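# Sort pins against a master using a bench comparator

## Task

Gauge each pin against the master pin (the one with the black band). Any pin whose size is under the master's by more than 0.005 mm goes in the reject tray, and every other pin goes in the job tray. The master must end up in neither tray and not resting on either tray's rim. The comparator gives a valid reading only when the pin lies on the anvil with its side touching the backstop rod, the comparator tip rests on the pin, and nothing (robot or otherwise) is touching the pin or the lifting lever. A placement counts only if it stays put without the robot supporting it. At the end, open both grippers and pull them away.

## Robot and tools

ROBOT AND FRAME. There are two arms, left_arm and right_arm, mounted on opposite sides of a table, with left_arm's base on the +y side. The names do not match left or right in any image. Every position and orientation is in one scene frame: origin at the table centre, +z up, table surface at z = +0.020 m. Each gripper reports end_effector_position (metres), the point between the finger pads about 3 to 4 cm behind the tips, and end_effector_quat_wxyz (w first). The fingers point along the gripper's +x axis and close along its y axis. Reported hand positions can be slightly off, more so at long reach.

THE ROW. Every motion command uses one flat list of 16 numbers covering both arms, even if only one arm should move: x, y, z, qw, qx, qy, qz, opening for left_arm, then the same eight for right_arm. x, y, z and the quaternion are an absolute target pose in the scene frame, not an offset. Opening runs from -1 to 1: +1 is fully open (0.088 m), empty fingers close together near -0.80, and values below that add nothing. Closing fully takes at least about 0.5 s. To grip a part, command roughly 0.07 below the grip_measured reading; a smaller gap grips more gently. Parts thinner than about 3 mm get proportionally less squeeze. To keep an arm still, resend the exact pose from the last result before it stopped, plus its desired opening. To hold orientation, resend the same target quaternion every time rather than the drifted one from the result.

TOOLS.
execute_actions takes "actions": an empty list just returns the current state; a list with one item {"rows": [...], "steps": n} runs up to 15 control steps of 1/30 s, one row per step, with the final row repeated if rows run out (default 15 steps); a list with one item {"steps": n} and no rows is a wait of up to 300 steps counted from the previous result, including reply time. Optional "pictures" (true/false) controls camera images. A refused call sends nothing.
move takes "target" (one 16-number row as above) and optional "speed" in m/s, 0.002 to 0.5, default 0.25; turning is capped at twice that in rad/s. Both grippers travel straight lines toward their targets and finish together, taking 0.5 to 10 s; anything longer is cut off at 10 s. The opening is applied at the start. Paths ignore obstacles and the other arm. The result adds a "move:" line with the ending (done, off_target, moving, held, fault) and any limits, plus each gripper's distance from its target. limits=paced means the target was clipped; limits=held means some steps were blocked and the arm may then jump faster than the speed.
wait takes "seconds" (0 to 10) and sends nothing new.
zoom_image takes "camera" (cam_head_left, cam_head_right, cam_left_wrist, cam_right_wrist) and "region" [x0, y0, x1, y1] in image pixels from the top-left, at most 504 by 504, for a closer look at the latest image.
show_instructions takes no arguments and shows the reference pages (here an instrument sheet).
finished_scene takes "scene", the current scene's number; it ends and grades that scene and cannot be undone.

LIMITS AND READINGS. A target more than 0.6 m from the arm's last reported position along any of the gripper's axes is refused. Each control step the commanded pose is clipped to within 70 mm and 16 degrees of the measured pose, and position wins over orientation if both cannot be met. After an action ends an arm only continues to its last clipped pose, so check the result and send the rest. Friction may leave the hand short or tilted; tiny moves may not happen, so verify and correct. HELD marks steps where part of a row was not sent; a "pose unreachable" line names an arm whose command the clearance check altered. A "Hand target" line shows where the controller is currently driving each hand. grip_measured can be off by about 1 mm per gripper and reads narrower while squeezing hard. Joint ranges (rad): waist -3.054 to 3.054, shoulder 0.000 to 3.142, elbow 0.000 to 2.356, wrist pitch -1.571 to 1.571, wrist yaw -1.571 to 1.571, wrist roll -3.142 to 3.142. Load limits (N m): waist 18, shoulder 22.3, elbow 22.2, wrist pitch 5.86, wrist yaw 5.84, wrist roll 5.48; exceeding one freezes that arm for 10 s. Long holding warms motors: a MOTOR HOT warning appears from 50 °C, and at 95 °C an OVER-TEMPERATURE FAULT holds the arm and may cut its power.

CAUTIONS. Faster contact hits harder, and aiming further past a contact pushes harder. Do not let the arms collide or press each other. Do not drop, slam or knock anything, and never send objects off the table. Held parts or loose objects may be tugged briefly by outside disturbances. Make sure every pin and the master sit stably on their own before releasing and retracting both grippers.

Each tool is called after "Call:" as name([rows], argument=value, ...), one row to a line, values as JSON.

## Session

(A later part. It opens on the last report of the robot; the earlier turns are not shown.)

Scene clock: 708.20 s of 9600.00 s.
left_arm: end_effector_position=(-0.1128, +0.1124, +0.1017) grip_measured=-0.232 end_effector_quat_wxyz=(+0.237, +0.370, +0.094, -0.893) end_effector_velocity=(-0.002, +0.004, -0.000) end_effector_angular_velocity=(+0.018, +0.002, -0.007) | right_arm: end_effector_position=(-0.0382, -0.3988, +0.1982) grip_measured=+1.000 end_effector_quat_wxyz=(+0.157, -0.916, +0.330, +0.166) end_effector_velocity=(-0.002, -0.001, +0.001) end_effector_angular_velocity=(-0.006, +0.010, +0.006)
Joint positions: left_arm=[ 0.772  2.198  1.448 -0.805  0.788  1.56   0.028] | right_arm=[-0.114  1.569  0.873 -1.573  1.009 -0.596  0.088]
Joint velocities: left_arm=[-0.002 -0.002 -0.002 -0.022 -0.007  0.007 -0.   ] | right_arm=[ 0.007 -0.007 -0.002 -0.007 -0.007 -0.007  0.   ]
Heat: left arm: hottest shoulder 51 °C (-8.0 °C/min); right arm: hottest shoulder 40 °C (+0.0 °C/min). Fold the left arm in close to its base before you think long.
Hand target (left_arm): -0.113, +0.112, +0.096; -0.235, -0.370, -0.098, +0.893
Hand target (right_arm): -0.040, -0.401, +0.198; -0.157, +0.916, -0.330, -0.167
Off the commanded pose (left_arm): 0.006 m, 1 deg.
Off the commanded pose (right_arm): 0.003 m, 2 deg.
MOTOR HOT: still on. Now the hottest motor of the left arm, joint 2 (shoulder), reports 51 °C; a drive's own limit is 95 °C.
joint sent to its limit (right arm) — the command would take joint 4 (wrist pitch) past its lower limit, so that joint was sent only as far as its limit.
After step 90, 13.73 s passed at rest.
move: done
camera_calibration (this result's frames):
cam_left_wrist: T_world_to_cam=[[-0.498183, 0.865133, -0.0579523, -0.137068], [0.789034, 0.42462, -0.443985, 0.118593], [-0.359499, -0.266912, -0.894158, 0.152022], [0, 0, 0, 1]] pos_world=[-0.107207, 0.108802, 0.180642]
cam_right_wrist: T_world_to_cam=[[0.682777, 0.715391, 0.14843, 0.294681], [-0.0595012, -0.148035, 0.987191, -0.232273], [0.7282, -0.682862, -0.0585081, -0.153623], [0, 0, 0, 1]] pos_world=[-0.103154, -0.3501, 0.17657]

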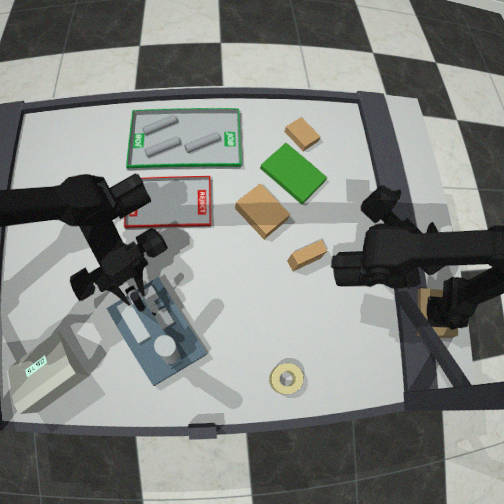

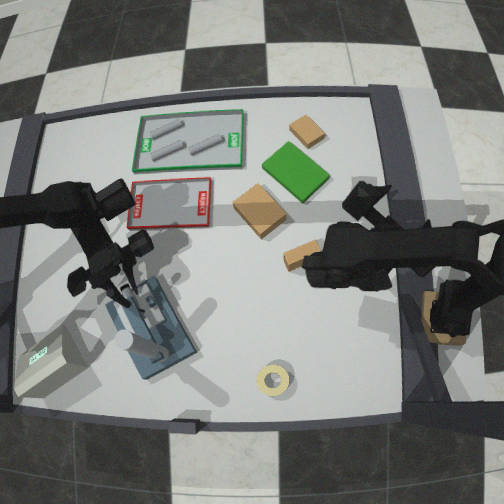

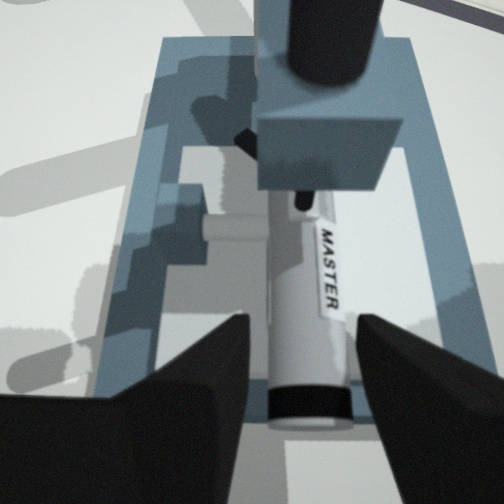

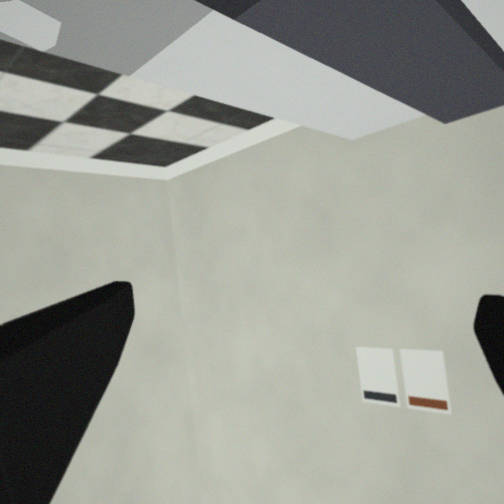

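Call:
move(target=[-0.082,0.1295,0.135,0.2352,0.3701,0.0974,-0.8934,-0.05,-0.0382,-0.3988,0.1982,0.157,-0.916,0.330,0.166,1.0], speed=0.04)

Call:
move(target=[-0.03,0.31,0.2,0.8279,0.1719,0.3860,-0.3686,-0.05,-0.0382,-0.3988,0.1982,0.157,-0.916,0.330,0.166,1.0], speed=0.25)

Scene clock: 718.97 s of 9600.00 s.
left_arm: end_effector_position=(-0.0851, +0.1317, +0.1290) grip_measured=-0.052 end_effector_quat_wxyz=(+0.232, +0.366, +0.106, -0.895) end_effector_velocity=(-0.005, +0.003, +0.002) end_effector_angular_velocity=(+0.022, +0.007, -0.013) | right_arm: end_effector_position=(-0.0385, -0.3989, +0.1982) grip_measured=+1.000 end_effector_quat_wxyz=(+0.157, -0.916, +0.330, +0.167) end_effector_velocity=(-0.000, -0.001, -0.001) end_effector_angular_velocity=(-0.007, +0.016, +0.002)
Joint positions: left_arm=[ 0.857  2.184  1.543 -1.029  0.784  1.682  0.036] | right_arm=[-0.114  1.568  0.873 -1.573  1.008 -0.595  0.088]
Joint velocities: left_arm=[-0.007 -0.002  0.007 -0.037 -0.007  0.007 -0.   ] | right_arm=[-0.002 -0.002 -0.002  0.007 -0.007 -0.022  0.   ]
Heat: left arm: hottest shoulder 51 °C (-4.0 °C/min); right arm: hottest shoulder 40 °C (+0.0 °C/min). Fold the left arm in close to its base before you think long.
Hand target (left_arm): -0.082, +0.130, +0.135; -0.235, -0.370, -0.097, +0.893
Hand target (right_arm): -0.038, -0.399, +0.198; -0.157, +0.916, -0.330, -0.166
Off the commanded pose (left_arm): 0.007 m, 1 deg.
Off the commanded pose (right_arm): 0.000 m, 0 deg.
MOTOR HOT: still on. Now the hottest motor of the left arm, joint 2 (shoulder), reports 51 °C; a drive's own limit is 95 °C.
After step 90, 6.23 s passed at rest.
move: done
camera_calibration (this result's frames):
cam_left_wrist: T_world_to_cam=[[-0.498248, 0.866559, -0.0287121, -0.14233], [0.782455, 0.435131, -0.44545, 0.0989024], [-0.373515, -0.244411, -0.894846, 0.187522], [0, 0, 0, 1]] pos_world=[-0.0782599, 0.126134, 0.207773]
cam_right_wrist: T_world_to_cam=[[0.682935, 0.715221, 0.148518, 0.294818], [-0.0593995, -0.148269, 0.987162, -0.232382], [0.72806, -0.682989, -0.0587744, -0.153542], [0, 0, 0, 1]] pos_world=[-0.103357, -0.350183, 0.176589]

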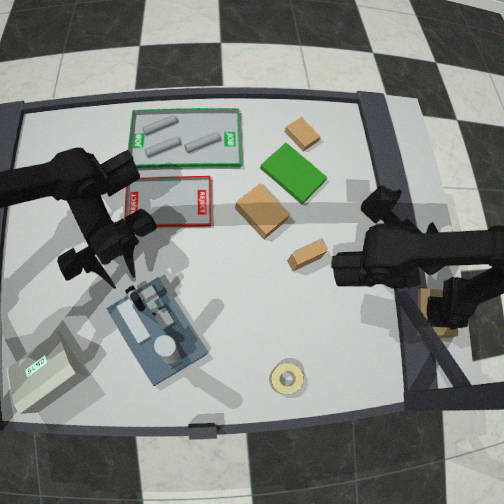

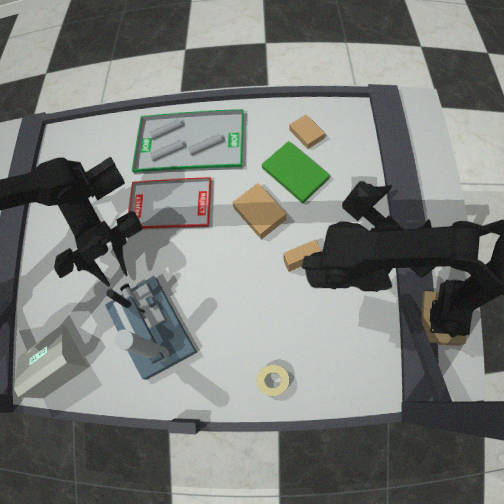

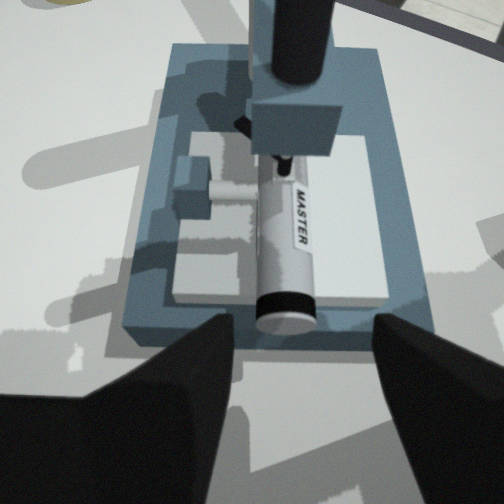

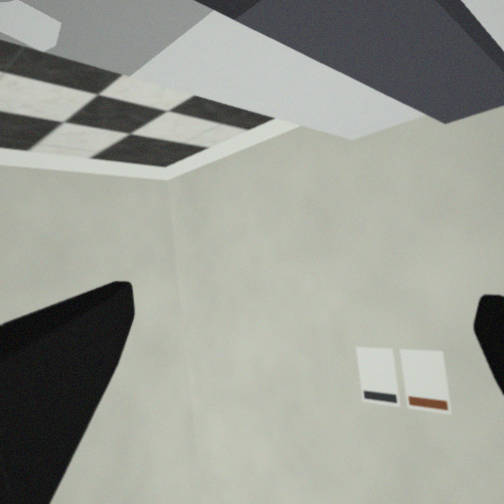

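Scene clock: 723.00 s of 9600.00 s.
left_arm: end_effector_position=(-0.0274, +0.3080, +0.2047) grip_measured=-0.052 end_effector_quat_wxyz=(+0.831, +0.169, +0.381, -0.370) end_effector_velocity=(-0.004, +0.005, -0.004) end_effector_angular_velocity=(+0.024, +0.021, +0.008) | right_arm: end_effector_position=(-0.0385, -0.3989, +0.1982) grip_measured=+1.000 end_effector_quat_wxyz=(+0.157, -0.916, +0.330, +0.167) end_effector_velocity=(-0.001, -0.004, +0.001) end_effector_angular_velocity=(-0.030, +0.017, -0.004)
Joint positions: left_arm=[ 1.007  1.033  0.627 -0.454  0.007  0.008  0.036] | right_arm=[-0.114  1.568  0.873 -1.573  1.008 -0.595  0.088]
Joint velocities: left_arm=[-0.002 -0.007 -0.002 -0.037 -0.007 -0.007 -0.   ] | right_arm=[-0.002  0.002 -0.002 -0.022 -0.007 -0.007  0.   ]
Heat: left arm: hottest shoulder 51 °C (-2.0 °C/min); right arm: hottest shoulder 39 °C (-1.0 °C/min). Fold the left arm in close to its base before you think long.
Hand target (left_arm): -0.030, +0.311, +0.200; +0.829, +0.171, +0.387, -0.367
Hand target (right_arm): -0.038, -0.399, +0.198; -0.157, +0.916, -0.330, -0.166
Off the commanded pose (left_arm): 0.006 m, 1 deg.
Off the commanded pose (right_arm): 0.000 m, 0 deg.
MOTOR HOT: still on. Now the hottest motor of the left arm, joint 2 (shoulder), reports 51 °C; a drive's own limit is 95 °C.
move: done
camera_calibration (this result's frames):
cam_left_wrist: T_world_to_cam=[[-0.740335, -0.670403, -0.049635, 0.206811], [-0.608529, 0.699718, -0.374282, -0.123425], [0.28565, -0.246889, -0.925986, 0.34505], [0, 0, 0, 1]] pos_world=[-0.0205617, 0.310199, 0.283581]
cam_right_wrist: T_world_to_cam=[[0.682935, 0.715221, 0.148518, 0.294818], [-0.0593995, -0.148269, 0.987162, -0.232382], [0.72806, -0.682989, -0.0587744, -0.153542], [0, 0, 0, 1]] pos_world=[-0.103357, -0.350183, 0.176589]

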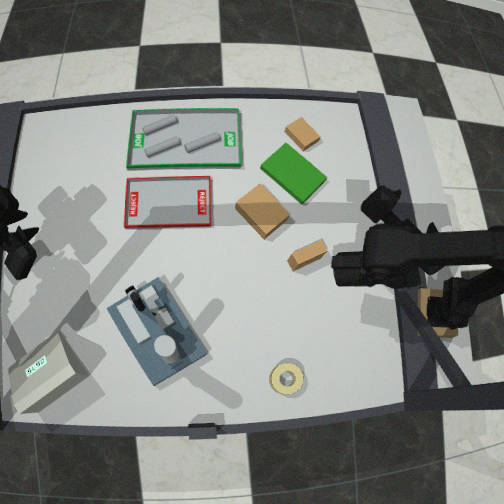

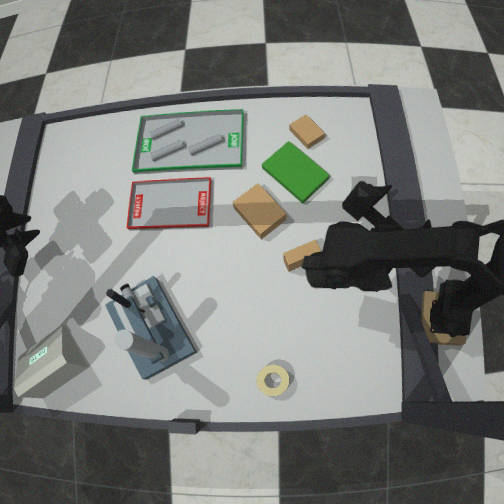

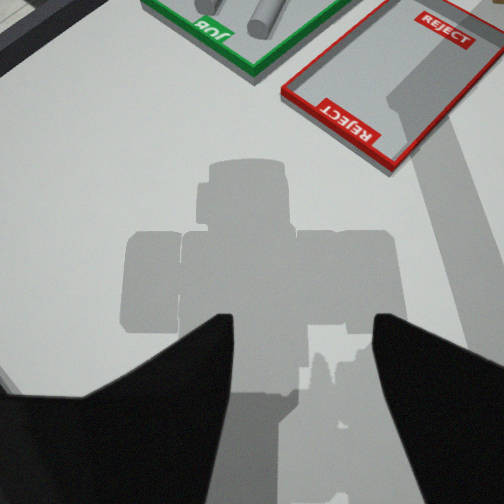

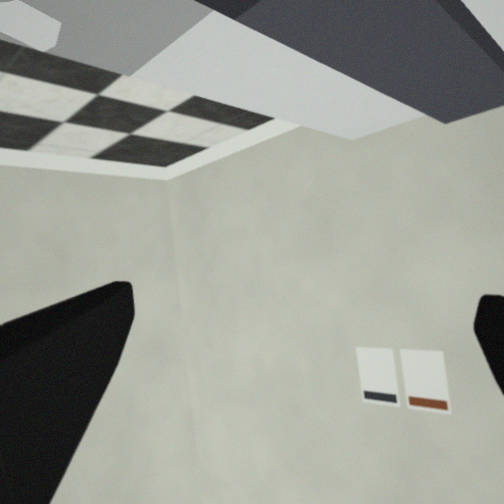

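Call:
zoom_image(camera="cam_head_left", region=[20, 348, 56, 384])

Call:
zoom_image(camera="cam_head_left", region=[115, 95, 255, 235])

Region (20, 348, 56, 384) of cam_head_left's 504x504 image, scaled by 14.000, with more detail than that image has.

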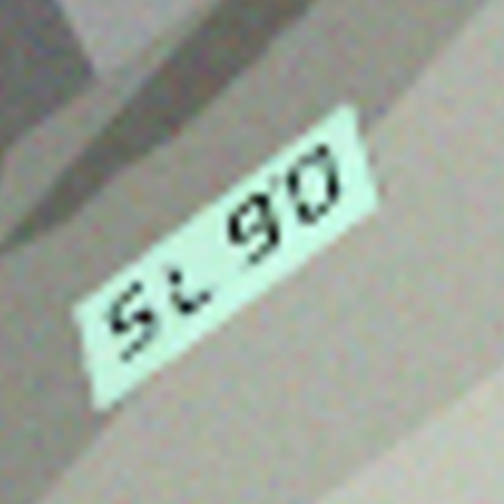

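Region (115, 95, 255, 235) of cam_head_left's 504x504 image, scaled by 3.600, with more detail than that image has.

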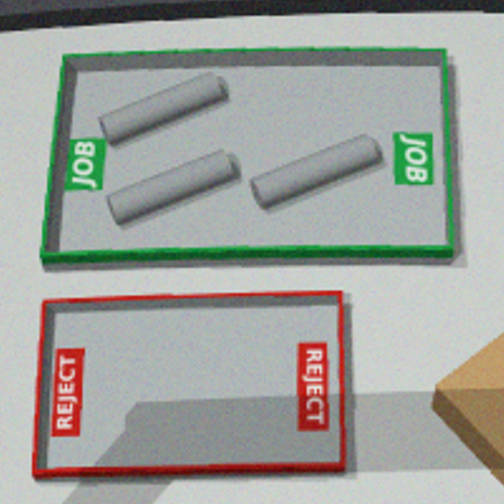

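Call:
zoom_image(camera="cam_head_right", region=[0, 100, 220, 440])

Region (0, 100, 220, 440) of cam_head_right's 504x504 image, scaled by 1.482, with more detail than that image has; it fills the left 326 columns of this view, and the rest is white.

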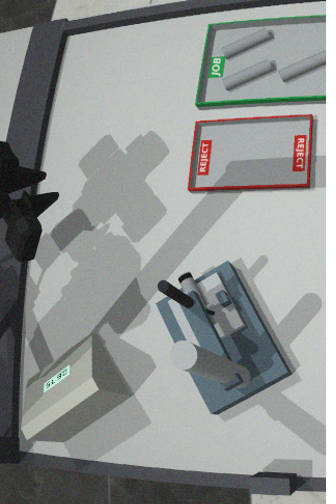

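No other pins are on the table. The three pins read 0.671, 0.675 and 0.679 against the master's 0.675, so none is more than 0.005 mm smaller and all are in the job tray. The master is resting on the comparator and both arms are clear.

Call:
finished_scene(scene=2)

The scene is finished: the task was done.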